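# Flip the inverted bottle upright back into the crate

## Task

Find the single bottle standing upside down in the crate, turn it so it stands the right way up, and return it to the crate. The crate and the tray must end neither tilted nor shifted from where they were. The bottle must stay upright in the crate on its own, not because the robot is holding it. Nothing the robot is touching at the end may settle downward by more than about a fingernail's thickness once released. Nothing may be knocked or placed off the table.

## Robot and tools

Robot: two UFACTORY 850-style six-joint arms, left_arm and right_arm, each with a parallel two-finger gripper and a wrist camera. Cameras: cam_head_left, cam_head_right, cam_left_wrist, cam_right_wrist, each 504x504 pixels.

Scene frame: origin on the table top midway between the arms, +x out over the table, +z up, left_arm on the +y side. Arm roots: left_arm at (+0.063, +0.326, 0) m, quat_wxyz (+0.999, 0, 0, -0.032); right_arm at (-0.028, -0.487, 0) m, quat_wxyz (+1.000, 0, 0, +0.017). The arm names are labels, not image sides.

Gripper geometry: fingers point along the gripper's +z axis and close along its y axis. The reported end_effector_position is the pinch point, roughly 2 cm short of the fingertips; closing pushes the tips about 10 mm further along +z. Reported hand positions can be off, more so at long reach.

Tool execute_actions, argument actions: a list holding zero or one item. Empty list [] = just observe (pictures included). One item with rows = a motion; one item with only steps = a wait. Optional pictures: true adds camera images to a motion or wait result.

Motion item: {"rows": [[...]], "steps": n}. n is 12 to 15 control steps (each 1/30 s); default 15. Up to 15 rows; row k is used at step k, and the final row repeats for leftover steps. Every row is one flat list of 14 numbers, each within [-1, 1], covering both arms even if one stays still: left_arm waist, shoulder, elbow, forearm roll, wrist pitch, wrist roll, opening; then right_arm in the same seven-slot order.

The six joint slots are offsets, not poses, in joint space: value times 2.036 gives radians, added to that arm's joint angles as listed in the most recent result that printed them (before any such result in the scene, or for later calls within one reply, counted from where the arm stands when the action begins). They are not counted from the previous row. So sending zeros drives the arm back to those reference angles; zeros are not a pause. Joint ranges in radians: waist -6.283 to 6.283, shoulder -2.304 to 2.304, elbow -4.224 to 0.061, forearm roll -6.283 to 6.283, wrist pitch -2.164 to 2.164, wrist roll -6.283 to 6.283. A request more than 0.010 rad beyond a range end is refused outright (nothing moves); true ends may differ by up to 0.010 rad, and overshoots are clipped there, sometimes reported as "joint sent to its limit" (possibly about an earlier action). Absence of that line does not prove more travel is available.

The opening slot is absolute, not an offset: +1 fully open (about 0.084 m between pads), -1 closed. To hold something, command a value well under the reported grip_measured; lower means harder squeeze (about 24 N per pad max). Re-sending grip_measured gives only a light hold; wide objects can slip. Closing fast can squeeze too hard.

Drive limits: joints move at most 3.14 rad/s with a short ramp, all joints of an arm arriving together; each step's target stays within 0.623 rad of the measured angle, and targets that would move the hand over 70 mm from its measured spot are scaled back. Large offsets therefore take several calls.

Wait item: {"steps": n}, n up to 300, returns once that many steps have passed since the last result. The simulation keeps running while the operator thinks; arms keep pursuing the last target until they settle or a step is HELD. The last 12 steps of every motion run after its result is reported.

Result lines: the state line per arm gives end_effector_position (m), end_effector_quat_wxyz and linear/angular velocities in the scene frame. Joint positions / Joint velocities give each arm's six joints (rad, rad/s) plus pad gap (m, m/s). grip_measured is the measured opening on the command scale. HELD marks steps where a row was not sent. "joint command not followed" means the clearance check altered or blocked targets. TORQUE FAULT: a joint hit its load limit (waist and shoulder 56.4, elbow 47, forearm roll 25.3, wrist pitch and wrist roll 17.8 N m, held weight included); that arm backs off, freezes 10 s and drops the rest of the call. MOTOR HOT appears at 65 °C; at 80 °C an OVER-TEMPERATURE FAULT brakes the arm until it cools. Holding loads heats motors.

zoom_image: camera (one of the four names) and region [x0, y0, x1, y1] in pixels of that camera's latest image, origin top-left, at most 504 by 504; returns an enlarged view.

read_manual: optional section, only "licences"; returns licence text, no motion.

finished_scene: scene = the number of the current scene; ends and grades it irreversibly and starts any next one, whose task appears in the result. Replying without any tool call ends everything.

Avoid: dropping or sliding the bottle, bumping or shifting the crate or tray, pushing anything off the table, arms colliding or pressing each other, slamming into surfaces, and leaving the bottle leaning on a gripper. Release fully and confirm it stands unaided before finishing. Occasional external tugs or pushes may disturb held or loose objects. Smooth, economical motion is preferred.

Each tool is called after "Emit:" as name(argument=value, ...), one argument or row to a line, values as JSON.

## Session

Emit:
execute_actions(
  actions=[],
)

Scene clock: 0.00 s of 7600.00 s.
left_arm: end_effector_position=(+0.2688, +0.3612, +0.3831) grip_measured=+1.00 end_effector_quat_wxyz=(-0.096, -0.154, +0.973, -0.145) end_effector_velocity=(+0.000, +0.000, -0.000) end_effector_angular_velocity=(-0.001, +0.001, -0.001) | right_arm: end_effector_position=(+0.1994, -0.0216, +0.2140) grip_measured=+1.00 end_effector_quat_wxyz=(+0.062, -0.530, +0.835, +0.134) end_effector_velocity=(+0.000, -0.000, -0.000) end_effector_angular_velocity=(+0.000, +0.000, -0.001)
Joint positions: left_arm=[ 0.497  0.469 -0.542 -0.234 -1.287 -2.925  0.084] | right_arm=[ 0.994 -0.295 -0.831  0.559 -0.352  2.53   0.084]
Joint velocities: left_arm=[ 0.    -0.002 -0.     0.     0.     0.001 -0.   ] | right_arm=[-0. -0.  0.  0.  0.  0.  0.]
Motor temperatures (°C, as the motors report them): left_arm=[29 27 36 33 35 34] | right_arm=[32 30 31 31 34 36]

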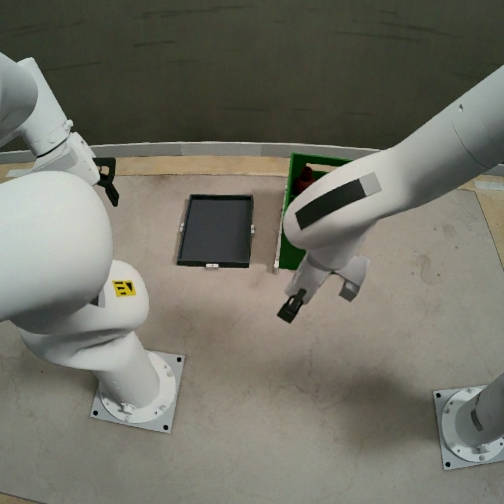

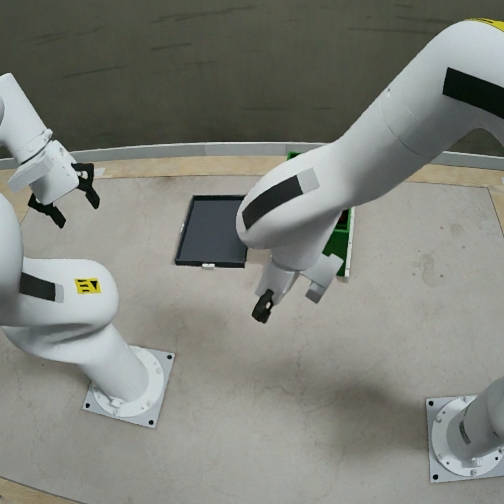

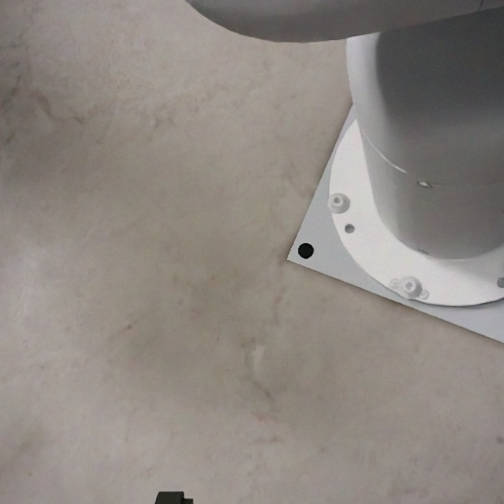

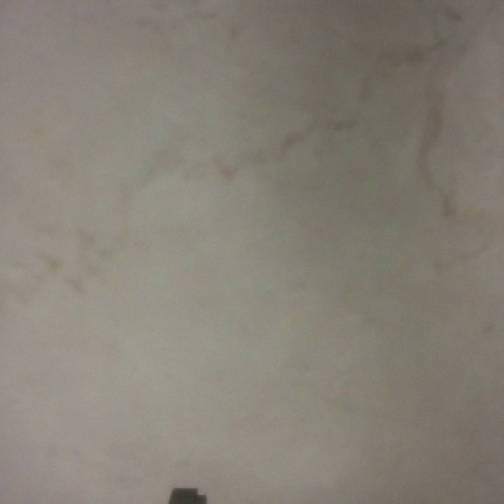

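Emit:
zoom_image(
  camera="cam_head_left",
  region=[260, 140, 380, 290],
)

Emit:
zoom_image(
  camera="cam_head_right",
  region=[255, 140, 375, 290],
)

Region (260, 140, 380, 290) of cam_head_left's 504x504 image, scaled by 3.360, with more detail than that image has; it fills the left 403 columns of this view, and the rest is white.

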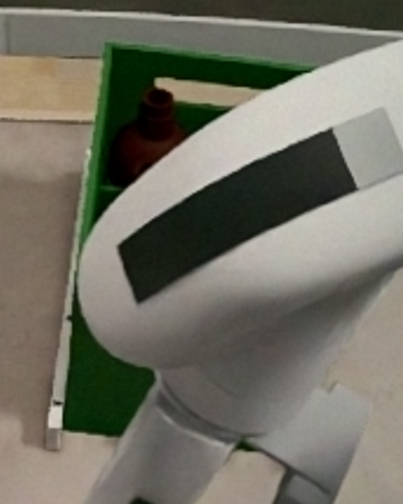

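Region (255, 140, 375, 290) of cam_head_right's 504x504 image, scaled by 3.360, with more detail than that image has; it fills the left 403 columns of this view, and the rest is white.

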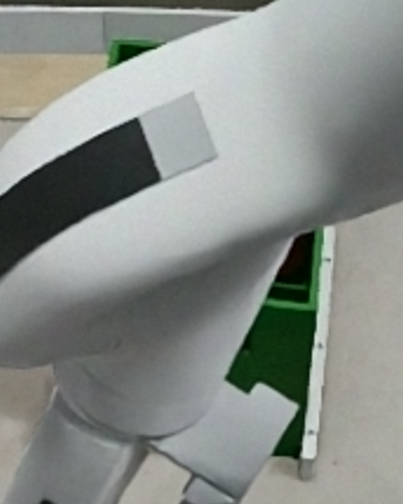

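Emit:
execute_actions(
  actions=[
    {"rows": [
[-0.1,-0.04,0.02,0.04,0.30,-0.03,1, -0.07,-0.035,-0.28,-0.16,-0.23,-0.04,1],
[-0.1,-0.04,0.02,0.04,0.30,-0.03,1, -0.07,-0.035,-0.28,-0.16,-0.23,-0.04,1],
[-0.1,-0.04,0.02,0.04,0.30,-0.03,1, -0.07,-0.035,-0.28,-0.16,-0.23,-0.04,1],
[-0.12,-0.05,0.025,0.045,0.36,-0.04,1, -0.07,-0.035,-0.28,-0.16,-0.23,-0.04,1],
[-0.14,-0.055,0.03,0.05,0.42,-0.045,1, -0.07,-0.035,-0.28,-0.16,-0.23,-0.04,1],
[-0.16,-0.065,0.034,0.056,0.48,-0.05,1, -0.08,-0.05,-0.31,-0.18,-0.25,-0.045,1],
[-0.18,-0.073,0.038,0.063,0.54,-0.06,1, -0.10,-0.08,-0.35,-0.20,-0.28,-0.05,1],
[-0.20,-0.081,0.043,0.07,0.60,-0.065,1, -0.12,-0.11,-0.40,-0.22,-0.31,-0.06,1],
[-0.22,-0.089,0.047,0.078,0.66,-0.07,1, -0.14,-0.15,-0.45,-0.24,-0.35,-0.07,1],
[-0.24,-0.097,0.051,0.085,0.72,-0.08,1, -0.16,-0.19,-0.50,-0.26,-0.39,-0.08,1],
[-0.26,-0.105,0.056,0.092,0.78,-0.085,1, -0.1786,-0.2206,-0.5556,-0.2746,-0.4254,-0.0902,1],
[-0.28,-0.114,0.06,0.099,0.84,-0.09,1, -0.1786,-0.2206,-0.5556,-0.2746,-0.4254,-0.0902,1],
[-0.30,-0.122,0.064,0.106,0.90,-0.10,1, -0.1786,-0.2206,-0.5556,-0.2746,-0.4254,-0.0902,1],
[-0.3178,-0.1321,0.0697,0.1149,0.976,-0.1064,1, -0.1786,-0.2206,-0.5556,-0.2746,-0.4254,-0.0902,1]], "steps": 15},
  ],
)

Emit:
execute_actions(
  actions=[
    {"steps": 32},
  ],
  pictures=true,
)

Scene clock: 5.87 s of 7600.00 s.
left_arm: end_effector_position=(+0.2755, +0.3636, +0.3790) grip_measured=+1.00 end_effector_quat_wxyz=(-0.084, -0.152, +0.975, -0.137) end_effector_velocity=(+0.189, +0.061, -0.118) end_effector_angular_velocity=(+0.551, -0.594, -0.114) | right_arm: end_effector_position=(+0.2055, -0.0154, +0.2227) grip_measured=+1.00 end_effector_quat_wxyz=(+0.060, -0.539, +0.829, +0.136) end_effector_velocity=(+0.208, +0.200, +0.280) end_effector_angular_velocity=(+0.115, -0.037, +0.612)
Joint positions: left_arm=[ 0.486  0.465 -0.54  -0.23  -1.252 -2.929  0.084] | right_arm=[ 0.986 -0.3   -0.863  0.539 -0.383  2.525  0.084]
Joint velocities: left_arm=[-0.332 -0.128  0.063  0.134  1.006 -0.101  0.   ] | right_arm=[-0.242 -0.14  -0.954 -0.574 -0.844 -0.144 -0.   ]
Motor temperatures (°C, as the motors report them): left_arm=[29 27 36 33 35 34] | right_arm=[32 30 31 31 34 36]
Steps of this call (steps 1 to 90: nothing new was sent; then 2.77 s passed at rest; steps 91 to 93: the first 3 steps of this action). Readings (joint positions):
91: left_arm=[0.497 0.469 -0.542 -0.234 -1.286 -2.925] | right_arm=[0.994 -0.295 -0.832 0.558 -0.353 2.530]
92: left_arm=[0.494 0.468 -0.542 -0.233 -1.277 -2.926] | right_arm=[0.992 -0.296 -0.840 0.553 -0.362 2.529]
93: the state above

Scene clock: 6.93 s of 7600.00 s.
left_arm: end_effector_position=(+0.5740, +0.2159, +0.4138) grip_measured=+1.00 end_effector_quat_wxyz=(+0.601, +0.084, +0.792, -0.064) end_effector_velocity=(-0.001, -0.001, +0.000) end_effector_angular_velocity=(-0.001, -0.007, -0.003) | right_arm: end_effector_position=(+0.5343, -0.0444, +0.4003) grip_measured=+1.00 end_effector_quat_wxyz=(-0.000, -0.667, +0.745, +0.000) end_effector_velocity=(+0.003, -0.002, +0.000) end_effector_angular_velocity=(+0.000, -0.002, -0.004)
Joint positions: left_arm=[-0.149  0.2   -0.4   -0.001  0.698 -3.142  0.084] | right_arm=[ 0.632 -0.743 -1.961  0.    -1.218  2.347  0.084]
Joint velocities: left_arm=[-0.002 -0.001  0.003  0.001  0.012  0.     0.   ] | right_arm=[-0.005 -0.004 -0.006 -0.001 -0.001 -0.    -0.   ]
Motor temperatures (°C, as the motors report them): left_arm=[29 27 36 33 35 34] | right_arm=[32 30 31 31 34 36]
Kept back: nothing.
Steps of this call (steps 1 to 12: the last 12 steps of your previous action; steps 13 to 32: the robot went on to your last target). Readings (joint positions):
1: left_arm=[0.472 0.459 -0.538 -0.224 -1.208 -2.933] | right_arm=[0.977 -0.305 -0.902 0.516 -0.416 2.520]
2: left_arm=[0.450 0.450 -0.533 -0.215 -1.144 -2.940] | right_arm=[0.965 -0.310 -0.947 0.491 -0.451 2.513]
4: left_arm=[0.386 0.425 -0.520 -0.193 -0.990 -2.960] | right_arm=[0.943 -0.322 -1.035 0.442 -0.519 2.501]
8: left_arm=[0.238 0.364 -0.487 -0.142 -0.681 -3.008] | right_arm=[0.879 -0.393 -1.229 0.334 -0.675 2.470]
32: the state above

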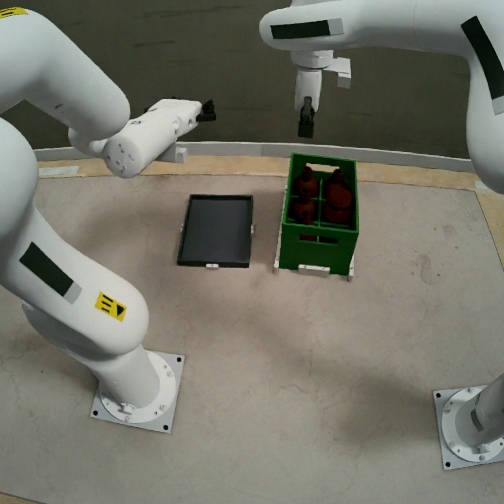

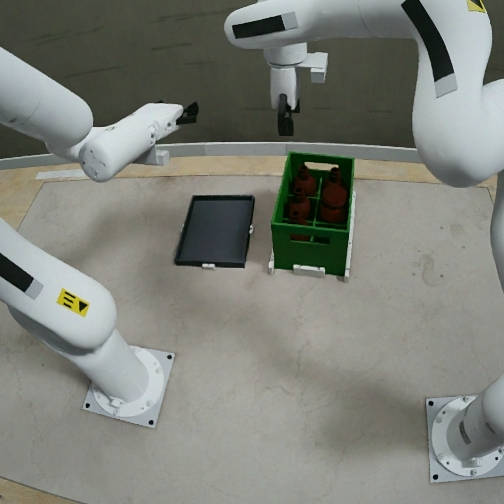

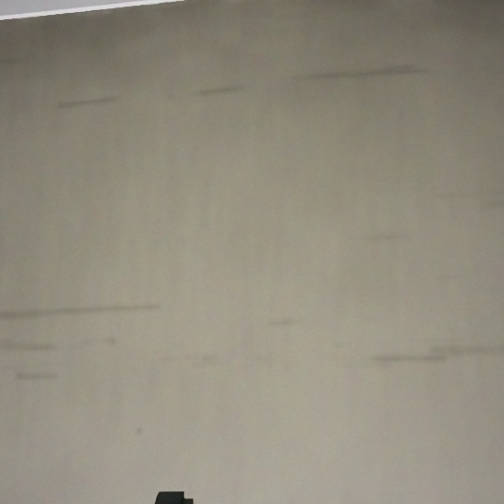

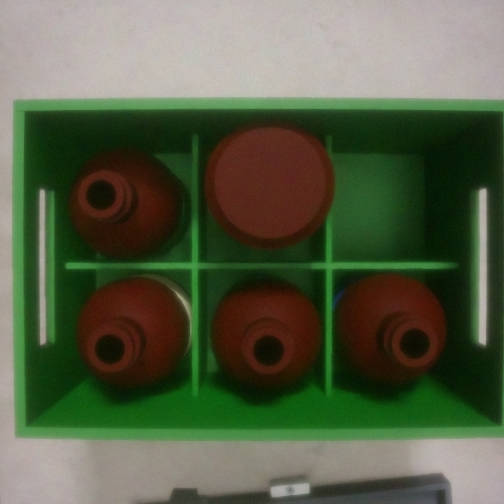

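Emit:
zoom_image(
  camera="cam_right_wrist",
  region=[170, 90, 370, 290],
)

Region (170, 90, 370, 290) of cam_right_wrist's 504x504 image, scaled by 2.520, with more detail than that image has.

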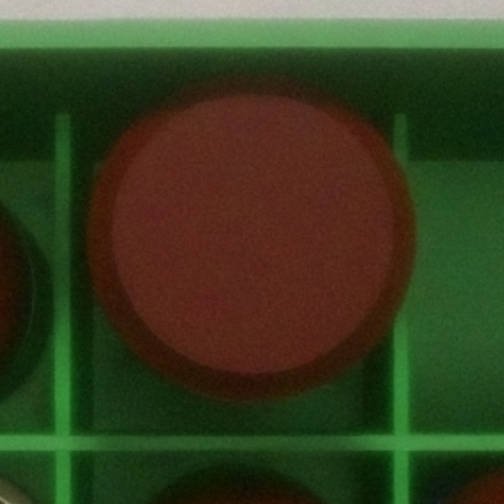

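Emit:
execute_actions(
  actions=[
    {"rows": [
[-0.005,-0.013,0.0004,0,0.021,0,1, -0.0034,0.0007,0.0113,0,0.0106,-0.0034,1],
[-0.013,-0.035,0.001,0,0.053,0,1, -0.0088,0.0018,0.0293,0,0.0274,-0.0087,1],
[-0.023,-0.062,0.0017,0,0.095,0,1, -0.0156,0.0032,0.0518,0,0.0486,-0.0155,1],
[-0.034,-0.092,0.0026,0,0.140,0,1, -0.0230,0.0047,0.0765,0,0.0718,-0.0229,1],
[-0.044,-0.121,0.0034,0,0.185,0,1, -0.0305,0.0063,0.1013,0,0.0950,-0.0303,1],
[-0.055,-0.151,0.0042,0,0.230,0,1, -0.0379,0.0078,0.1260,0,0.1182,-0.0377,1],
[-0.066,-0.181,0.005,0,0.276,0,1, -0.0454,0.0093,0.1508,0,0.1414,-0.0451,1],
[-0.076,-0.208,0.0058,0,0.317,0,1, -0.0521,0.0107,0.1733,0,0.1625,-0.0518,1],
[-0.085,-0.232,0.0065,0,0.354,0,1, -0.0582,0.0120,0.1935,0,0.1815,-0.0579,1],
[-0.092,-0.251,0.007,0,0.383,0,1, -0.0630,0.0129,0.2093,0,0.1963,-0.0626,1],
[-0.0967,-0.264,0.0073,0,0.403,0,1, -0.0663,0.0136,0.2205,0,0.2069,-0.0660,1],
[-0.0987,-0.2698,0.0075,0.0005,0.4113,0.0002,1, -0.0677,0.0139,0.2250,0,0.2111,-0.0673,1]], "steps": 12},
  ],
)

Emit:
execute_actions(
  actions=[
    {"steps": 24},
  ],
  pictures=true,
)

Scene clock: 11.93 s of 7600.00 s.
left_arm: end_effector_position=(+0.5740, +0.2155, +0.4140) grip_measured=+1.00 end_effector_quat_wxyz=(+0.602, +0.085, +0.792, -0.065) end_effector_velocity=(+0.000, -0.000, +0.000) end_effector_angular_velocity=(-0.000, +0.000, +0.000) | right_arm: end_effector_position=(+0.5348, -0.0447, +0.4004) grip_measured=+1.00 end_effector_quat_wxyz=(+0.000, -0.667, +0.745, -0.000) end_effector_velocity=(-0.000, +0.000, -0.001) end_effector_angular_velocity=(-0.000, +0.002, -0.001)
Joint positions: left_arm=[-0.15   0.2   -0.4   -0.001  0.699 -3.142  0.084] | right_arm=[ 0.631 -0.744 -1.962 -0.    -1.218  2.347  0.084]
Joint velocities: left_arm=[-0.    -0.001 -0.001  0.    -0.    -0.    -0.   ] | right_arm=[ 0.    -0.001  0.     0.001 -0.     0.001 -0.   ]
Motor temperatures (°C, as the motors report them): left_arm=[29 27 36 33 35 34] | right_arm=[32 30 31 31 34 36]
Kept back: the last 12 steps of this action.
Steps of this call (steps 1 to 15: the robot went on to your last target; steps 16 to 90: nothing new was sent; then 2.00 s passed at rest). Readings (joint positions):
1: left_arm=[-0.149 0.200 -0.400 -0.001 0.698 -3.142] | right_arm=[0.631 -0.743 -1.962 -0.000 -1.218 2.347]
2: left_arm=[-0.149 0.200 -0.400 -0.001 0.699 -3.142] | right_arm=[0.631 -0.743 -1.962 -0.000 -1.218 2.347]
4: left_arm=[-0.150 0.200 -0.400 -0.001 0.699 -3.142] | right_arm=[0.631 -0.743 -1.962 -0.000 -1.218 2.347]
8: left_arm=[-0.150 0.200 -0.400 -0.001 0.699 -3.142] | right_arm=[0.631 -0.744 -1.962 -0.000 -1.218 2.347]
90: the state above

Scene clock: 12.73 s of 7600.00 s.
left_arm: end_effector_position=(+0.5608, +0.1079, +0.3110) grip_measured=+1.00 end_effector_quat_wxyz=(+0.693, +0.145, +0.691, -0.145) end_effector_velocity=(-0.001, +0.000, -0.005) end_effector_angular_velocity=(+0.003, +0.008, -0.001) | right_arm: end_effector_position=(+0.5451, -0.1515, +0.2208) grip_measured=+1.00 end_effector_quat_wxyz=(+0.001, -0.667, +0.745, -0.000) end_effector_velocity=(-0.002, -0.003, -0.004) end_effector_angular_velocity=(-0.004, +0.007, -0.003)
Joint positions: left_arm=[-0.35  -0.348 -0.385  0.     1.535 -3.141  0.084] | right_arm=[ 0.494 -0.715 -1.504  0.    -0.789  2.21   0.084]
Joint velocities: left_arm=[-0.001 -0.009  0.002  0.     0.003 -0.    -0.   ] | right_arm=[-0.003 -0.002  0.008  0.     0.001 -0.    -0.   ]
Motor temperatures (°C, as the motors report them): left_arm=[29 27 36 33 35 34] | right_arm=[32 30 31 31 34 36]
Kept back: nothing.
Steps of this call (steps 1 to 12: the last 12 steps of your previous action; steps 13 to 24: the robot went on to your last target). Readings (joint positions):
1: left_arm=[-0.150 0.199 -0.400 -0.001 0.701 -3.142] | right_arm=[0.631 -0.744 -1.962 -0.000 -1.217 2.346]
2: left_arm=[-0.152 0.194 -0.401 -0.001 0.711 -3.142] | right_arm=[0.629 -0.742 -1.954 -0.000 -1.209 2.344]
4: left_arm=[-0.167 0.153 -0.400 -0.001 0.777 -3.142] | right_arm=[0.617 -0.738 -1.911 0.000 -1.168 2.331]
8: left_arm=[-0.231 -0.025 -0.394 -0.001 1.041 -3.142] | right_arm=[0.569 -0.731 -1.755 -0.000 -1.026 2.286]
24: the state above

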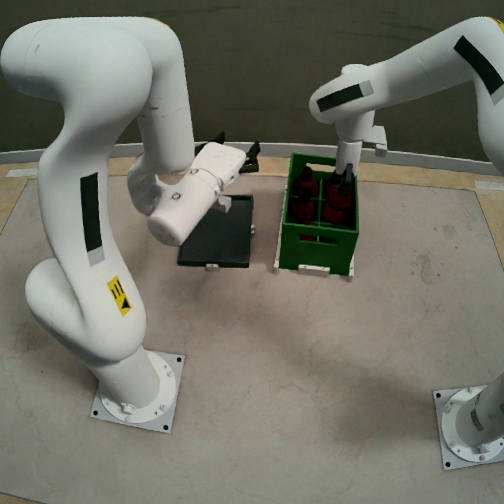

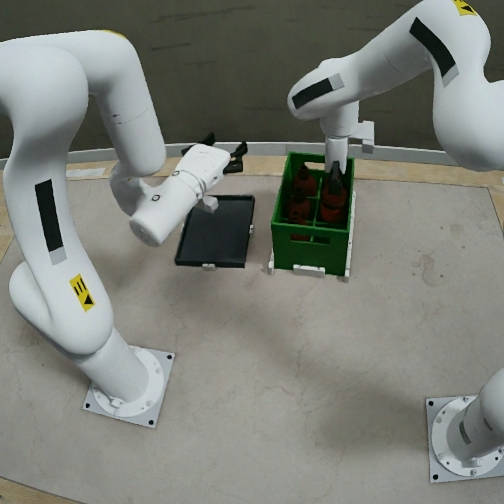

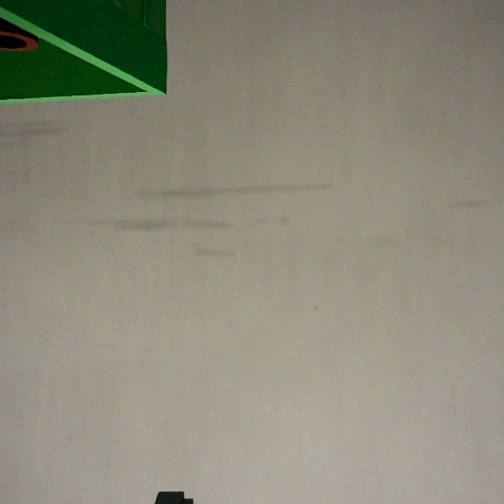

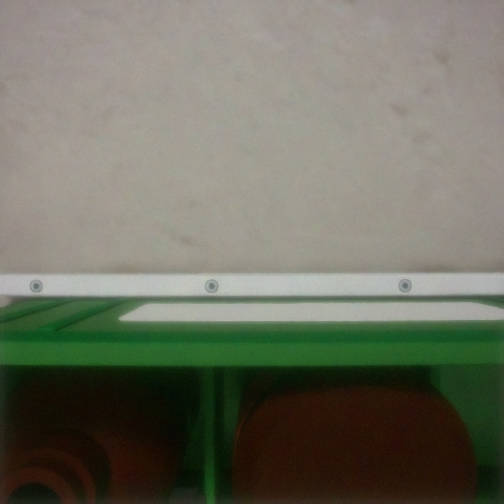

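Emit:
zoom_image(
  camera="cam_right_wrist",
  region=[150, 330, 504, 504],
)

Emit:
zoom_image(
  camera="cam_right_wrist",
  region=[160, 420, 290, 504],
)

Emit:
zoom_image(
  camera="cam_right_wrist",
  region=[400, 400, 504, 504],
)

Region (150, 330, 504, 504) of cam_right_wrist's 504x504 image, scaled by 1.424, with more detail than that image has; it fills the top 248 rows of this view, and the rest is white.

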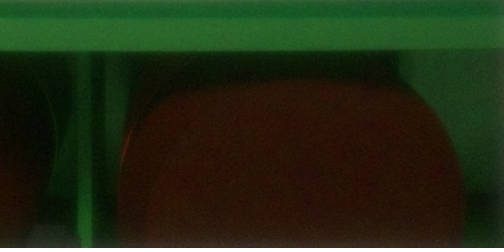

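Region (160, 420, 290, 504) of cam_right_wrist's 504x504 image, scaled by 3.877, with more detail than that image has; it fills the top 326 rows of this view, and the rest is white.

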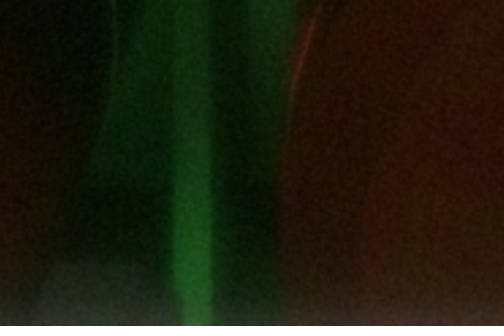

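Region (400, 400, 504, 504) of cam_right_wrist's 504x504 image, scaled by 4.846, with more detail than that image has.

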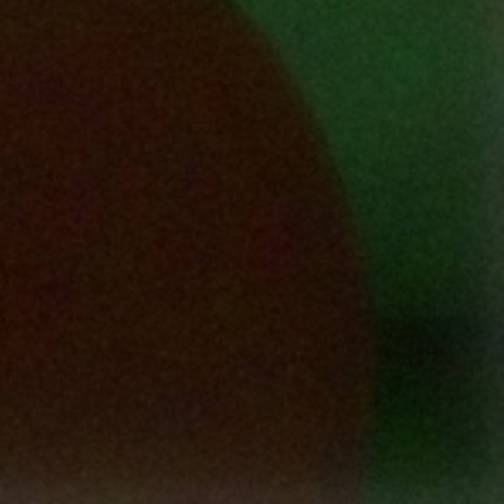

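Emit:
execute_actions(
  actions=[
    {"rows": [
[0,-0.0005,0,0,0,0,1, 0.0003,-0.0038,0.0002,0,0.0038,0.0004,1],
[0,-0.0005,0,0,0,0,1, 0.0007,-0.0114,0.0007,0,0.0118,0.0008,1],
[0,-0.0005,0,0,0,0,1, 0.0010,-0.0210,0.0013,0,0.0219,0.0013,1],
[0,-0.0005,0,0,0,0,1, 0.0010,-0.0310,0.0028,0,0.0333,0.0013,1],
[0,-0.0005,0,0,0,0,1, 0.0010,-0.0400,0.0046,0,0.0441,0.0013,1],
[0,-0.0005,0,0,0,0,1, 0.0010,-0.0470,0.0059,0,0.0524,0.0013,1],
[0,-0.0005,0,0,0,0,1, 0.0010,-0.0515,0.0067,0,0.0577,0.0013,1],
[0,-0.0005,0,0,0,0,1, 0.0010,-0.0531,0.0070,0,0.0596,0.0013,1],
[0,-0.0005,0,0,0,0,1, 0.0010,-0.0531,0.0070,0,0.0596,0.0013,1],
[0,-0.0005,0,0,0,0,1, 0.0010,-0.0531,0.0070,0,0.0596,0.0013,1],
[0,-0.0005,0,0,0,0,1, 0.0010,-0.0531,0.0070,0,0.0596,0.0013,0.92],
[0,-0.0005,0,0,0,0,1, 0.0010,-0.0531,0.0070,0,0.0596,0.0013,0.82],
[0,-0.0005,0,0,0,0,1, 0.0010,-0.0531,0.0070,0,0.0596,0.0013,0.7],
[0,-0.0005,0,0,0,0,1, 0.0010,-0.0531,0.0070,0,0.0596,0.0013,0.5],
[0,-0.0005,0,0,0,0,1, 0.0010,-0.0531,0.0070,0,0.0596,0.0013,0.1]], "steps": 15},
  ],
)

Emit:
execute_actions(
  actions=[
    {"rows": [
[-0.002,0,0,0,0,0,1, 0,0,0,0,0,0,-0.5],
[-0.007,0,0,0,0,0,1, 0,0,0,0,0,0,-1],
[-0.016,0,0,0,0,0,1, 0,0,0,0,0,0,-1],
[-0.028,0,0,0,0,0,1, 0,0.0027,-0.0017,0,-0.0044,0,-1],
[-0.043,0,0,0,0,0,1, 0,0.0080,-0.0052,0,-0.0132,0,-1],
[-0.060,0,0,0,0,0,1, 0,0.0160,-0.0103,0,-0.0263,0,-1],
[-0.078,0,0,0,0,0,1, 0,0.0250,-0.0161,0,-0.0412,0,-1],
[-0.096,0,0,0,0,0,1, 0,0.0374,-0.0213,0,-0.0587,0,-1],
[-0.114,0,0,0,0,0,1, 0,0.0494,-0.0278,0,-0.0772,0,-1],
[-0.131,0,0,0,0,0,1, 0,0.0610,-0.0361,0,-0.0971,-0.02,-1],
[-0.146,0,0,0,0,0,1, 0,0.0715,-0.0463,0,-0.1178,-0.06,-1],
[-0.159,0,0,0,0,0,1, 0,0.0799,-0.0569,0,-0.1368,-0.11,-1],
[-0.169,0,0,0,0,0,1, 0,0.0871,-0.0683,0,-0.1554,-0.16,-1],
[-0.175,0,0,0,0,0,1, 0,0.0924,-0.0791,0,-0.1715,-0.21,-1],
[-0.1767,0,0,0,0,0,1, 0,0.0958,-0.0873,0,-0.1832,-0.4482,-1]], "steps": 15},
  ],
)

Emit:
execute_actions(
  actions=[
    {"steps": 27},
  ],
)

Emit:
execute_actions(
  actions=[
    {"rows": [
[-0.0002,-0.0030,-0.0055,0,-0.0026,0,1, 0,0,0,0,0,0,-1],
[-0.0002,-0.0079,-0.0148,0,-0.0069,0,1, 0,0,0,0,0,0,-1],
[-0.0002,-0.0149,-0.0277,0,-0.0129,0,1, 0,0,0,0,0,0,-1],
[-0.0002,-0.0238,-0.0444,0,-0.0206,0,1, 0,0,0,0,0,0,-1],
[-0.0002,-0.0337,-0.0629,0,-0.0292,0,1, 0,0,0,0,0,0,-1],
[-0.0002,-0.0436,-0.0814,0,-0.0378,0,1, 0,0,0,0,0,0,-1],
[-0.0002,-0.0535,-0.0998,0,-0.0463,0,1, 0,0,0,0,0,0,-1],
[-0.0002,-0.0634,-0.1183,0,-0.0549,0,1, 0,0,0,0,0,0,-1],
[-0.0002,-0.0723,-0.1350,0,-0.0626,0,1, 0,0,0,0,0,0,-1],
[-0.0002,-0.0802,-0.1498,0,-0.0695,0,1, 0,0,0,0,0,0,-1],
[-0.0002,-0.0871,-0.1627,0,-0.0755,0,1, 0,0,0,0,0,0,-1],
[-0.0002,-0.0926,-0.1729,0,-0.0802,0,1, 0,0,0,0,0,0,-1],
[-0.0002,-0.0965,-0.1803,0,-0.0837,0,1, 0,0,0,0,0,0,-1],
[-0.0002,-0.0990,-0.1849,0,-0.0859,0,1, 0,0,0,0,0,0,-1]], "steps": 14},
  ],
)

Emit:
execute_actions(
  actions=[
    {"steps": 19},
  ],
  pictures=true,
)

Scene clock: 21.60 s of 7600.00 s.
left_arm: end_effector_position=(+0.5607, +0.1078, +0.3104) grip_measured=+1.00 end_effector_quat_wxyz=(+0.692, +0.145, +0.692, -0.145) end_effector_velocity=(+0.002, +0.001, +0.002) end_effector_angular_velocity=(-0.001, -0.003, +0.003) | right_arm: end_effector_position=(+0.5465, -0.1502, +0.2137) grip_measured=+1.00 end_effector_quat_wxyz=(+0.002, -0.667, +0.745, -0.000) end_effector_velocity=(+0.027, +0.032, -0.191) end_effector_angular_velocity=(+0.023, -0.036, -0.000)
Joint positions: left_arm=[-0.35  -0.349 -0.385  0.     1.535 -3.141  0.084] | right_arm=[ 0.495 -0.726 -1.505  0.    -0.775  2.211  0.084]
Joint velocities: left_arm=[ 0.003  0.002 -0.003 -0.001 -0.002  0.    -0.   ] | right_arm=[ 0.02  -0.293 -0.008  0.003  0.327  0.019  0.   ]
Motor temperatures (°C, as the motors report them): left_arm=[29 27 36 33 35 34] | right_arm=[32 30 32 31 34 36]
Steps of this call (steps 1 to 30: the robot went on to your last target; steps 31 to 90: nothing new was sent; then 5.77 s passed at rest; steps 91 to 93: the first 3 steps of this action). Readings (joint positions):
91: left_arm=[-0.350 -0.349 -0.385 0.000 1.535 -3.141] | right_arm=[0.494 -0.715 -1.503 0.000 -0.788 2.210]
92: left_arm=[-0.350 -0.349 -0.385 0.000 1.535 -3.141] | right_arm=[0.494 -0.718 -1.504 0.000 -0.784 2.210]
93: the state above

Scene clock: 22.10 s of 7600.00 s.
left_arm: end_effector_position=(+0.5591, +0.1040, +0.3105) grip_measured=+1.00 end_effector_quat_wxyz=(+0.692, +0.148, +0.691, -0.148) end_effector_velocity=(-0.051, -0.114, +0.000) end_effector_angular_velocity=(+0.000, -0.001, -0.228) | right_arm: end_effector_position=(+0.5478, -0.1484, +0.1442) grip_measured=+0.71 end_effector_quat_wxyz=(+0.001, -0.667, +0.745, -0.000) end_effector_velocity=(+0.001, +0.000, +0.001) end_effector_angular_velocity=(+0.001, -0.002, +0.000)
Joint positions: left_arm=[-0.357 -0.349 -0.385  0.     1.535 -3.141  0.084] | right_arm=[ 0.496 -0.821 -1.491  0.    -0.668  2.213  0.073]
Joint velocities: left_arm=[-0.23  -0.    -0.001 -0.002  0.     0.001  0.   ] | right_arm=[-0.     0.002 -0.001 -0.    -0.     0.    -0.   ]
Motor temperatures (°C, as the motors report them): left_arm=[29 27 36 33 35 34] | right_arm=[32 30 32 31 34 36]
Steps of this call (steps 1 to 12: the last 12 steps of your previous action; steps 13 to 15: the first 3 steps of this action, its rows measured from where the robot was after step 12). Readings (joint positions):
12: left_arm=[-0.350 -0.349 -0.385 0.000 1.535 -3.141] | right_arm=[0.496 -0.822 -1.491 0.000 -0.668 2.213]
13: left_arm=[-0.350 -0.349 -0.385 0.000 1.535 -3.141] | right_arm=[0.496 -0.822 -1.491 0.000 -0.668 2.213]
14: left_arm=[-0.352 -0.349 -0.385 0.000 1.535 -3.141] | right_arm=[0.496 -0.822 -1.491 0.000 -0.668 2.213]
15: the state above

Scene clock: 23.00 s of 7600.00 s.
left_arm: end_effector_position=(+0.4522, -0.0531, +0.3105) grip_measured=+1.00 end_effector_quat_wxyz=(+0.655, +0.267, +0.655, -0.267) end_effector_velocity=(-0.001, -0.001, +0.000) end_effector_angular_velocity=(+0.000, -0.001, -0.003) | right_arm: end_effector_position=(+0.5516, -0.1461, +0.3491) grip_measured=+0.71 end_effector_quat_wxyz=(-0.000, +0.927, -0.376, -0.000) end_effector_velocity=(+0.001, +0.001, +0.005) end_effector_angular_velocity=(+0.005, -0.005, +0.013)
Joint positions: left_arm=[-0.709 -0.349 -0.385  0.     1.535 -3.141  0.084] | right_arm=[ 0.496 -0.627 -1.668  0.    -1.04   1.302  0.073]
Joint velocities: left_arm=[-0.003  0.001  0.001  0.     0.     0.001 -0.   ] | right_arm=[-0.     0.004 -0.005  0.002 -0.002 -0.014  0.   ]
Motor temperatures (°C, as the motors report them): left_arm=[29 27 36 33 35 34] | right_arm=[32 30 32 31 34 36]
Kept back: nothing.
Steps of this call (steps 1 to 12: the last 12 steps of your previous action; steps 13 to 27: the robot went on to your last target). Readings (joint positions):
1: left_arm=[-0.368 -0.349 -0.385 0.000 1.535 -3.141] | right_arm=[0.496 -0.821 -1.491 0.000 -0.668 2.213]
2: left_arm=[-0.383 -0.349 -0.385 0.000 1.535 -3.141] | right_arm=[0.496 -0.819 -1.492 0.000 -0.673 2.213]
4: left_arm=[-0.429 -0.349 -0.385 0.000 1.535 -3.141] | right_arm=[0.496 -0.805 -1.500 0.000 -0.698 2.213]
8: left_arm=[-0.559 -0.349 -0.386 0.000 1.535 -3.141] | right_arm=[0.496 -0.735 -1.542 0.000 -0.805 2.208]
27: the state above

Scene clock: 23.07 s of 7600.00 s.
left_arm: end_effector_position=(+0.4535, -0.0545, +0.3103) grip_measured=+1.00 end_effector_quat_wxyz=(+0.655, +0.267, +0.655, -0.267) end_effector_velocity=(+0.058, -0.057, -0.003) end_effector_angular_velocity=(+0.010, +0.010, -0.000) | right_arm: end_effector_position=(+0.5516, -0.1461, +0.3491) grip_measured=+0.71 end_effector_quat_wxyz=(-0.000, +0.927, -0.376, -0.000) end_effector_velocity=(-0.001, -0.001, -0.005) end_effector_angular_velocity=(-0.005, +0.006, -0.007)
Joint positions: left_arm=[-0.709 -0.352 -0.39   0.     1.532 -3.141  0.084] | right_arm=[ 0.496 -0.627 -1.668  0.    -1.04   1.302  0.073]
Joint velocities: left_arm=[-0.001 -0.116 -0.21  -0.001 -0.107 -0.     0.   ] | right_arm=[ 0.    -0.005  0.005 -0.001  0.001  0.007 -0.   ]
Motor temperatures (°C, as the motors report them): left_arm=[29 27 36 33 35 34] | right_arm=[32 30 32 31 34 36]
Steps of this call (steps 1 to 2: the first 2 steps of this action). Readings (joint positions):
1: left_arm=[-0.709 -0.349 -0.386 0.000 1.534 -3.141] | right_arm=[0.496 -0.627 -1.668 0.000 -1.040 1.301]
2: the state above

Scene clock: 23.70 s of 7600.00 s.
left_arm: end_effector_position=(+0.5527, -0.1516, +0.3115) grip_measured=+1.00 end_effector_quat_wxyz=(+0.655, +0.267, +0.655, -0.267) end_effector_velocity=(+0.002, -0.001, +0.001) end_effector_angular_velocity=(-0.001, -0.000, +0.000) | right_arm: end_effector_position=(+0.5516, -0.1461, +0.3491) grip_measured=+0.71 end_effector_quat_wxyz=(-0.000, +0.927, -0.376, -0.000) end_effector_velocity=(+0.000, -0.000, +0.001) end_effector_angular_velocity=(+0.001, -0.000, -0.001)
Joint positions: left_arm=[-0.71  -0.549 -0.76   0.     1.36  -3.141  0.084] | right_arm=[ 0.496 -0.627 -1.668  0.    -1.04   1.302  0.073]
Joint velocities: left_arm=[ 0.    -0.002 -0.006 -0.    -0.004 -0.     0.   ] | right_arm=[-0.     0.001 -0.     0.001  0.    -0.    -0.   ]
Motor temperatures (°C, as the motors report them): left_arm=[29 27 36 33 35 34] | right_arm=[32 30 32 31 34 36]
Kept back: nothing.
Steps of this call (steps 1 to 12: the last 12 steps of your previous action; steps 13 to 19: the robot went on to your last target). Readings (joint positions):
1: left_arm=[-0.709 -0.357 -0.400 0.000 1.527 -3.141] | right_arm=[0.496 -0.627 -1.668 0.000 -1.040 1.302]
2: left_arm=[-0.709 -0.365 -0.416 0.000 1.520 -3.141] | right_arm=[0.496 -0.628 -1.667 0.000 -1.040 1.302]
4: left_arm=[-0.709 -0.392 -0.465 0.000 1.497 -3.141] | right_arm=[0.496 -0.628 -1.667 0.000 -1.040 1.302]
8: left_arm=[-0.710 -0.465 -0.602 0.000 1.435 -3.141] | right_arm=[0.496 -0.627 -1.668 0.000 -1.040 1.302]
19: the state above

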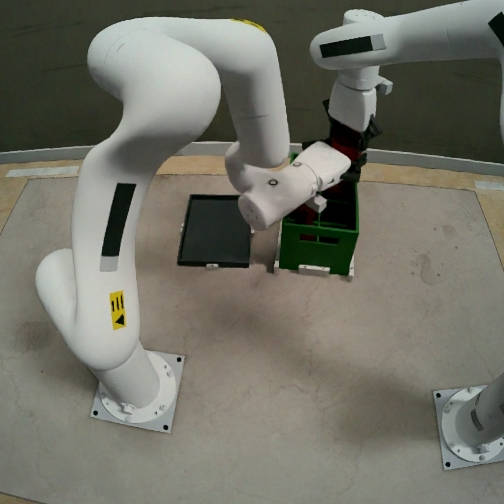

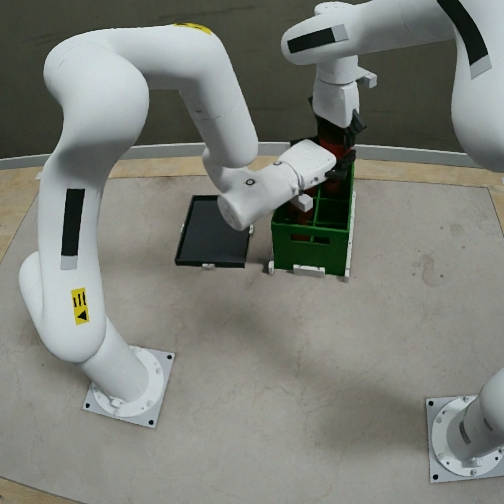

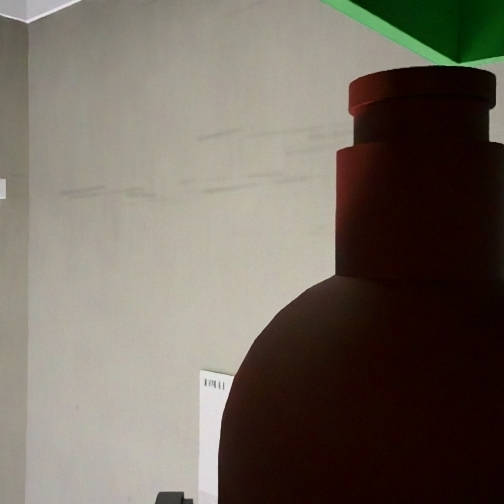

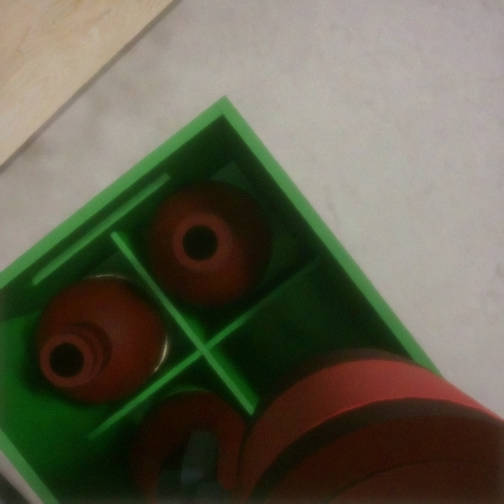

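Emit:
execute_actions(
  actions=[
    {"rows": [
[0,0,0,0,0,0,0.92, 0,0,0,0,0,0,-1],
[0,0,0,0,0,0,0.84, 0,0,0,0,0,0,-1],
[0,0,0,0,0,0,0.74, 0,0,0,0,0,0,-1],
[0,0,0,0,0,0,0.6, 0,0,0,0,0,0,-1],
[0,0,0,0,0,0,0.4, 0,0,0,0,0,0,-1],
[0,0,0,0,0,0,0.1, 0,0,0,0,0,0,-1],
[0,0,0,0,0,0,-0.3, 0,0,0,0,0,0,-1],
[0,0,0,0,0,0,-1, 0,0,0,0,0,0,-1]], "steps": 12},
  ],
)

Emit:
execute_actions(
  actions=[
    {"rows": [
[0,0,0,0,0,0,-1, 0,0,0,0,0,0,0.5],
[0,0,0,0,0,0,-1, 0,0,0,0,0,0,1],
[0,0,0,0,0,0,-1, 0,0,0,0,0,0,1],
[0,0,0,0,0,0,-1, 0,0,0,0,0,0,1],
[0,0,0,0,0,0,-1, 0,0,0,0,0,0,1],
[0,0,0,0,0,0,-1, 0,0.0014,-0.0039,0,-0.0053,0,1],
[0,0,0,0,0,0,-1, 0,0.0038,-0.0113,0,-0.0151,0,1],
[0,0,0,0,0,0,-1, 0,0.0065,-0.0213,0,-0.0278,0,1],
[0,0,0,0,0,0,-1, 0,0.0088,-0.0327,0,-0.0415,0,1],
[0,0,0,0,0,0,-1, 0,0.0106,-0.0450,0,-0.0556,0,1],
[0,0,0,0,0,0,-1, 0,0.0118,-0.0571,0,-0.0689,0,1],
[0,0,0,0,0,0,-1, 0,0.0125,-0.0679,0,-0.0804,0,1],
[0,0,0,0,0,0,-1, 0,0.0127,-0.0755,0,-0.0882,0,1],
[0,0,0,0,0,0.03,-1, 0,0.0128,-0.0803,0,-0.0931,0,1],
[0,0,0,0,0,1.0,-1, 0,0.0128,-0.0803,0,-0.0931,0,1]], "steps": 15},
  ],
)

Emit:
execute_actions(
  actions=[
    {"steps": 26},
  ],
)

Emit:
execute_actions(
  actions=[
    {"rows": [
[0,0,0,0,0,0.9291,-1, 0,0,0,0,0,0,1],
[0,0,0,0,0,0.9291,-1, 0,0,0,0,0,0,1],
[0,0,0,0,0,0.9291,-1, 0,0,0,0,0,0,1],
[0,0,0,0,0,0.9291,-1, 0,0,0,0,0,0,1],
[0,0,0,0,0,0.9291,-1, 0,0,0,0,0,0,1],
[0,0,0,0,0,0.9291,-1, 0,0,0,0,0,0,1],
[0,0,0,0,0,0.9291,-1, 0,0,0,0,0,0,1],
[0,0,0,0,0,0.9291,-1, 0,0,0,0,0,0,1],
[0,0,0,0,0,0.9291,-1, 0,0,0,0,0,0,1],
[0,0,0,0,0,0.9291,-1, 0,0,0,0,0,0,1],
[0,0,0,0,0,0.9291,-1, 0,0,0,0,0,0,1],
[0,0,0,0,0,0.9291,-1, 0,0,0,0,0,0,1],
[0,0,0,0,0,0.9291,-1, 0,0,0,0,0,0,1],
[0,0,0,0,0,0.9291,-1, 0,0,0,0,0,0,1],
[0,0,0,0,0,0.9291,-1, 0,-0.0031,0.0420,0,0.0452,0,1]], "steps": 15},
  ],
)

Emit:
execute_actions(
  actions=[
    {"steps": 27},
  ],
  pictures=true,
)

Scene clock: 29.17 s of 7600.00 s.
left_arm: end_effector_position=(+0.5531, -0.1520, +0.3116) grip_measured=+1.00 end_effector_quat_wxyz=(+0.655, +0.267, +0.655, -0.267) end_effector_velocity=(-0.000, -0.000, +0.001) end_effector_angular_velocity=(-0.000, -0.001, -0.000) | right_arm: end_effector_position=(+0.5516, -0.1461, +0.3491) grip_measured=+0.71 end_effector_quat_wxyz=(-0.000, +0.927, -0.376, -0.000) end_effector_velocity=(+0.000, +0.000, +0.001) end_effector_angular_velocity=(+0.000, -0.001, -0.001)
Joint positions: left_arm=[-0.71  -0.55  -0.762  0.     1.36  -3.141  0.084] | right_arm=[ 0.496 -0.627 -1.668  0.    -1.04   1.302  0.073]
Joint velocities: left_arm=[-0.     0.001 -0.    -0.    -0.     0.    -0.   ] | right_arm=[-0.     0.    -0.001  0.    -0.     0.001 -0.   ]
Motor temperatures (°C, as the motors report them): left_arm=[29 27 36 33 35 34] | right_arm=[32 30 32 31 34 36]
Kept back: the last 12 steps of this action.
Steps of this call (steps 1 to 15: the robot went on to your last target; steps 16 to 90: nothing new was sent; then 2.47 s passed at rest). Readings (joint positions):
1: left_arm=[-0.710 -0.550 -0.760 0.000 1.360 -3.141] | right_arm=[0.496 -0.627 -1.668 0.000 -1.040 1.302]
2: left_arm=[-0.710 -0.550 -0.761 0.000 1.360 -3.141] | right_arm=[0.496 -0.627 -1.668 0.000 -1.040 1.302]
4: left_arm=[-0.710 -0.550 -0.761 0.000 1.360 -3.141] | right_arm=[0.496 -0.627 -1.668 0.000 -1.040 1.302]
8: left_arm=[-0.710 -0.550 -0.761 0.000 1.360 -3.141] | right_arm=[0.496 -0.627 -1.668 0.000 -1.040 1.302]
90: the state above

Scene clock: 29.67 s of 7600.00 s.
left_arm: end_effector_position=(+0.5527, -0.1515, +0.3111) grip_measured=+0.72 end_effector_quat_wxyz=(+0.655, +0.267, +0.655, -0.266) end_effector_velocity=(-0.004, +0.001, -0.012) end_effector_angular_velocity=(+0.021, +0.021, -0.004) | right_arm: end_effector_position=(+0.5516, -0.1461, +0.3492) grip_measured=+0.94 end_effector_quat_wxyz=(-0.000, +0.927, -0.376, +0.000) end_effector_velocity=(+0.003, +0.002, +0.007) end_effector_angular_velocity=(+0.008, -0.014, +0.004)
Joint positions: left_arm=[-0.71  -0.55  -0.76   0.     1.36  -3.141  0.074] | right_arm=[ 0.496 -0.627 -1.668  0.    -1.04   1.302  0.082]
Joint velocities: left_arm=[-0.002 -0.005  0.009  0.002 -0.015 -0.    -0.   ] | right_arm=[ 0.001  0.005 -0.008 -0.     0.002 -0.003  0.175]
Motor temperatures (°C, as the motors report them): left_arm=[29 27 36 33 35 34] | right_arm=[32 30 32 31 34 36]
Steps of this call (steps 1 to 12: the last 12 steps of your previous action; steps 13 to 15: the first 3 steps of this action, its rows measured from where the robot was after step 12). Readings (joint positions):
12: left_arm=[-0.709 -0.549 -0.760 0.000 1.360 -3.141] | right_arm=[0.496 -0.627 -1.668 0.000 -1.040 1.302]
13: left_arm=[-0.709 -0.549 -0.760 0.000 1.360 -3.141] | right_arm=[0.496 -0.627 -1.668 0.000 -1.040 1.302]
14: left_arm=[-0.709 -0.549 -0.760 0.000 1.360 -3.141] | right_arm=[0.496 -0.627 -1.668 0.000 -1.040 1.302]
15: the state above

Scene clock: 30.53 s of 7600.00 s.
left_arm: end_effector_position=(+0.5528, -0.1515, +0.3114) grip_measured=+0.72 end_effector_quat_wxyz=(+0.687, +0.600, +0.374, +0.168) end_effector_velocity=(-0.000, -0.001, -0.001) end_effector_angular_velocity=(+2.236, -2.182, -0.000) | right_arm: end_effector_position=(+0.5515, -0.1462, +0.4398) grip_measured=+1.00 end_effector_quat_wxyz=(+0.000, +0.927, -0.376, -0.000) end_effector_velocity=(+0.000, +0.000, +0.001) end_effector_angular_velocity=(+0.001, -0.001, -0.001)
Joint positions: left_arm=[-0.709 -0.549 -0.76   0.     1.36  -1.89   0.074] | right_arm=[ 0.496 -0.601 -1.831  0.    -1.23   1.302  0.084]
Joint velocities: left_arm=[-0.001 -0.001 -0.001  0.    -0.     3.124 -0.   ] | right_arm=[-0.     0.001 -0.002  0.001 -0.001  0.001 -0.   ]
Motor temperatures (°C, as the motors report them): left_arm=[29 27 36 33 35 34] | right_arm=[32 30 32 31 34 36]
Kept back: nothing.
Steps of this call (steps 1 to 12: the last 12 steps of your previous action; steps 13 to 26: the robot went on to your last target). Readings (joint positions):
1: left_arm=[-0.710 -0.550 -0.760 0.000 1.359 -3.141] | right_arm=[0.496 -0.627 -1.668 0.000 -1.040 1.301]
2: left_arm=[-0.710 -0.550 -0.760 0.000 1.359 -3.141] | right_arm=[0.496 -0.627 -1.668 0.000 -1.040 1.301]
4: left_arm=[-0.710 -0.550 -0.760 0.000 1.360 -3.141] | right_arm=[0.496 -0.626 -1.671 0.000 -1.046 1.301]
8: left_arm=[-0.709 -0.550 -0.760 0.000 1.360 -3.141] | right_arm=[0.496 -0.612 -1.728 0.000 -1.117 1.302]
26: the state above

Scene clock: 30.63 s of 7600.00 s.
left_arm: end_effector_position=(+0.5528, -0.1515, +0.3115) grip_measured=+0.72 end_effector_quat_wxyz=(+0.652, +0.651, +0.276, +0.273) end_effector_velocity=(-0.000, -0.001, +0.001) end_effector_angular_velocity=(+2.236, -2.185, -0.000) | right_arm: end_effector_position=(+0.5515, -0.1462, +0.4398) grip_measured=+1.00 end_effector_quat_wxyz=(+0.000, +0.927, -0.376, -0.000) end_effector_velocity=(-0.000, -0.000, -0.001) end_effector_angular_velocity=(-0.001, +0.001, +0.000)
Joint positions: left_arm=[-0.709 -0.549 -0.76   0.     1.36  -1.576  0.074] | right_arm=[ 0.496 -0.601 -1.831  0.    -1.23   1.302  0.084]
Joint velocities: left_arm=[-0.001  0.001 -0.001 -0.     0.     3.126  0.   ] | right_arm=[-0.    -0.     0.001 -0.001  0.    -0.     0.   ]
Motor temperatures (°C, as the motors report them): left_arm=[29 27 36 33 35 34] | right_arm=[32 30 32 31 34 36]
Steps of this call (steps 1 to 3: the first 3 steps of this action). Readings (joint positions):
1: left_arm=[-0.709 -0.549 -0.760 0.000 1.360 -1.785] | right_arm=[0.496 -0.601 -1.831 0.000 -1.230 1.302]
2: left_arm=[-0.709 -0.549 -0.760 0.000 1.360 -1.680] | right_arm=[0.496 -0.601 -1.831 0.000 -1.230 1.302]
3: the state above

Scene clock: 31.53 s of 7600.00 s.
left_arm: end_effector_position=(+0.5528, -0.1515, +0.3114) grip_measured=+0.72 end_effector_quat_wxyz=(+0.266, +0.655, -0.267, +0.655) end_effector_velocity=(+0.000, +0.000, -0.000) end_effector_angular_velocity=(+0.003, -0.002, +0.000) | right_arm: end_effector_position=(+0.5516, -0.1461, +0.3973) grip_measured=+1.00 end_effector_quat_wxyz=(-0.000, +0.927, -0.376, +0.000) end_effector_velocity=(-0.001, -0.000, -0.002) end_effector_angular_velocity=(-0.002, +0.003, +0.001)
Joint positions: left_arm=[-0.709 -0.549 -0.76   0.     1.36   0.001  0.074] | right_arm=[ 0.496 -0.608 -1.746  0.    -1.138  1.302  0.084]
Joint velocities: left_arm=[ 0.    -0.001 -0.    -0.     0.     0.004  0.   ] | right_arm=[ 0.    -0.001  0.003  0.     0.    -0.    -0.   ]
Motor temperatures (°C, as the motors report them): left_arm=[29 27 36 33 35 34] | right_arm=[32 30 32 31 34 36]
Kept back: nothing.
Steps of this call (steps 1 to 12: the last 12 steps of your previous action; steps 13 to 27: the robot went on to your last target). Readings (joint positions):
1: left_arm=[-0.709 -0.549 -0.760 0.000 1.360 -1.471] | right_arm=[0.496 -0.601 -1.831 0.000 -1.230 1.302]
2: left_arm=[-0.709 -0.549 -0.760 0.000 1.360 -1.367] | right_arm=[0.496 -0.601 -1.831 0.000 -1.230 1.302]
4: left_arm=[-0.709 -0.549 -0.760 0.000 1.360 -1.157] | right_arm=[0.496 -0.601 -1.831 0.000 -1.230 1.302]
8: left_arm=[-0.709 -0.549 -0.760 0.000 1.360 -0.739] | right_arm=[0.496 -0.601 -1.831 0.000 -1.230 1.302]
27: the state above

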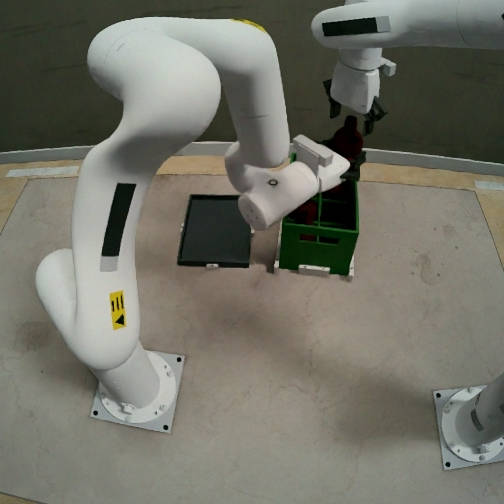

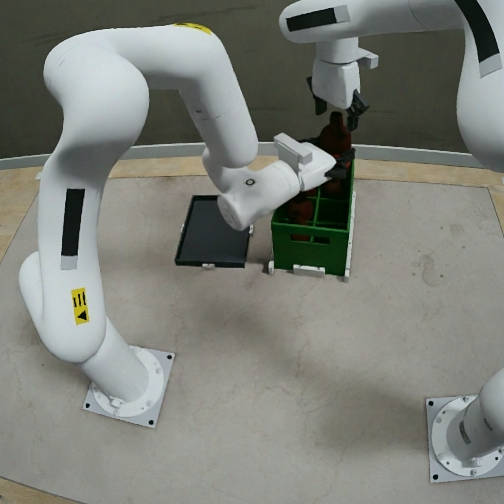

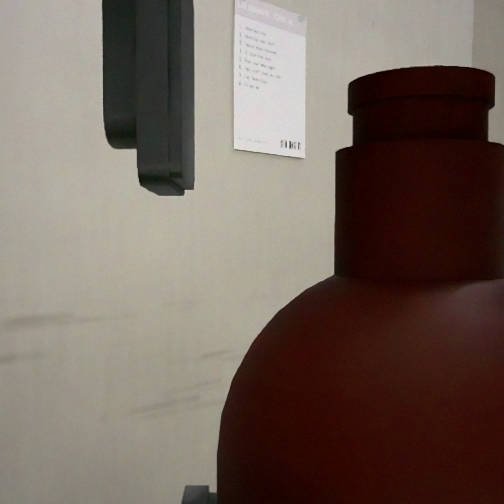

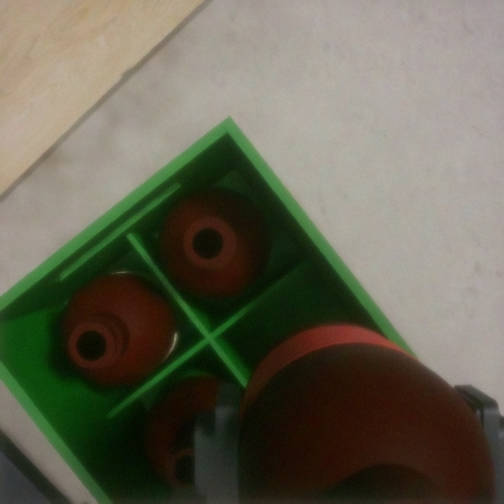

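Emit:
execute_actions(
  actions=[],
)

Scene clock: 33.40 s of 7600.00 s.
left_arm: end_effector_position=(+0.5528, -0.1515, +0.3114) grip_measured=+0.72 end_effector_quat_wxyz=(+0.266, +0.655, -0.267, +0.655) end_effector_velocity=(+0.000, +0.001, -0.000) end_effector_angular_velocity=(+0.000, +0.000, +0.001) | right_arm: end_effector_position=(+0.5515, -0.1462, +0.3970) grip_measured=+1.00 end_effector_quat_wxyz=(+0.000, +0.927, -0.376, -0.000) end_effector_velocity=(-0.000, -0.000, -0.000) end_effector_angular_velocity=(-0.000, +0.000, -0.001)
Joint positions: left_arm=[-0.709 -0.549 -0.76   0.     1.36   0.002  0.074] | right_arm=[ 0.496 -0.608 -1.745  0.    -1.138  1.302  0.084]
Joint velocities: left_arm=[ 0.001  0.001  0.001 -0.    -0.     0.    -0.   ] | right_arm=[-0.    -0.     0.    -0.    -0.     0.001  0.   ]
Motor temperatures (°C, as the motors report them): left_arm=[29 27 36 33 35 34] | right_arm=[32 30 32 31 34 36]
Kept back: nothing.
Steps of this call (steps 1 to 30: the robot went on to your last target; steps 31 to 56: nothing new was sent). Readings (joint positions):
1: left_arm=[-0.709 -0.549 -0.760 0.000 1.360 0.001] | right_arm=[0.496 -0.608 -1.746 0.000 -1.138 1.302]
2: left_arm=[-0.709 -0.549 -0.760 0.000 1.360 0.001] | right_arm=[0.496 -0.608 -1.746 0.000 -1.138 1.302]
4: left_arm=[-0.709 -0.549 -0.760 0.000 1.360 0.002] | right_arm=[0.496 -0.608 -1.746 0.000 -1.138 1.302]
8: left_arm=[-0.709 -0.549 -0.760 0.000 1.360 0.002] | right_arm=[0.496 -0.608 -1.745 0.000 -1.138 1.302]
56: the state above
All arms were judged still, so your last target was given up. Only a new action makes them travel on or press farther. Fingers that are still opening or closing keep moving.

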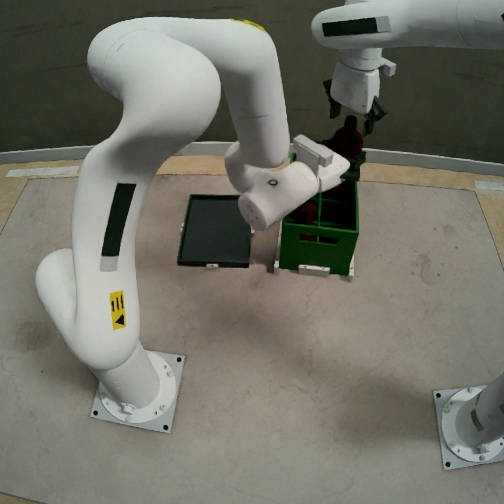

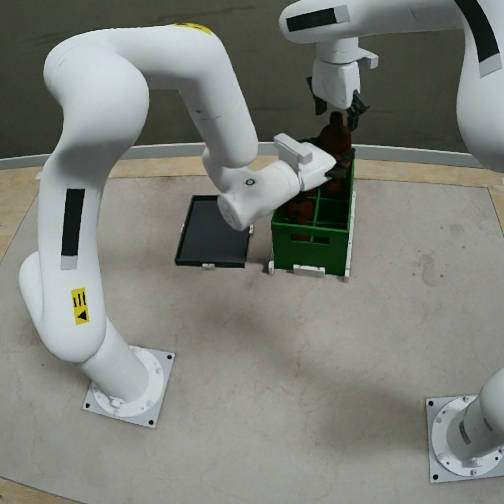

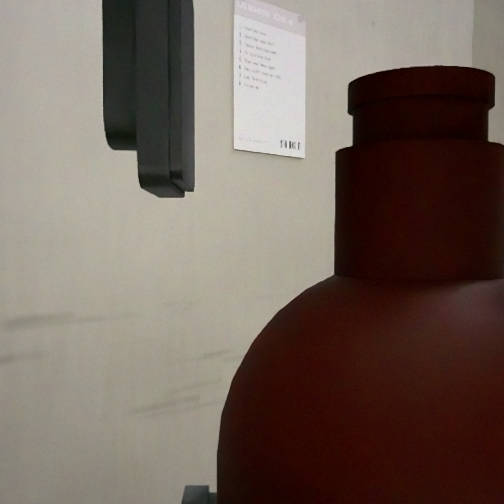

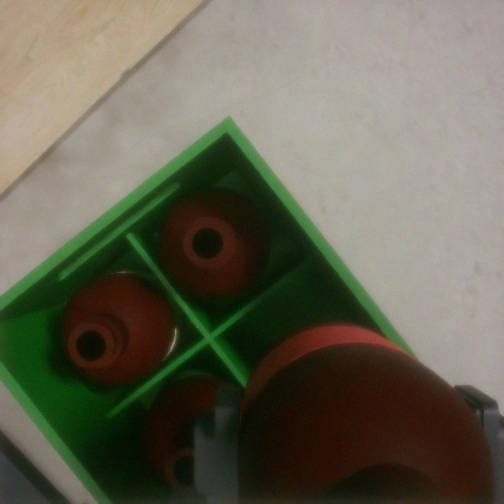

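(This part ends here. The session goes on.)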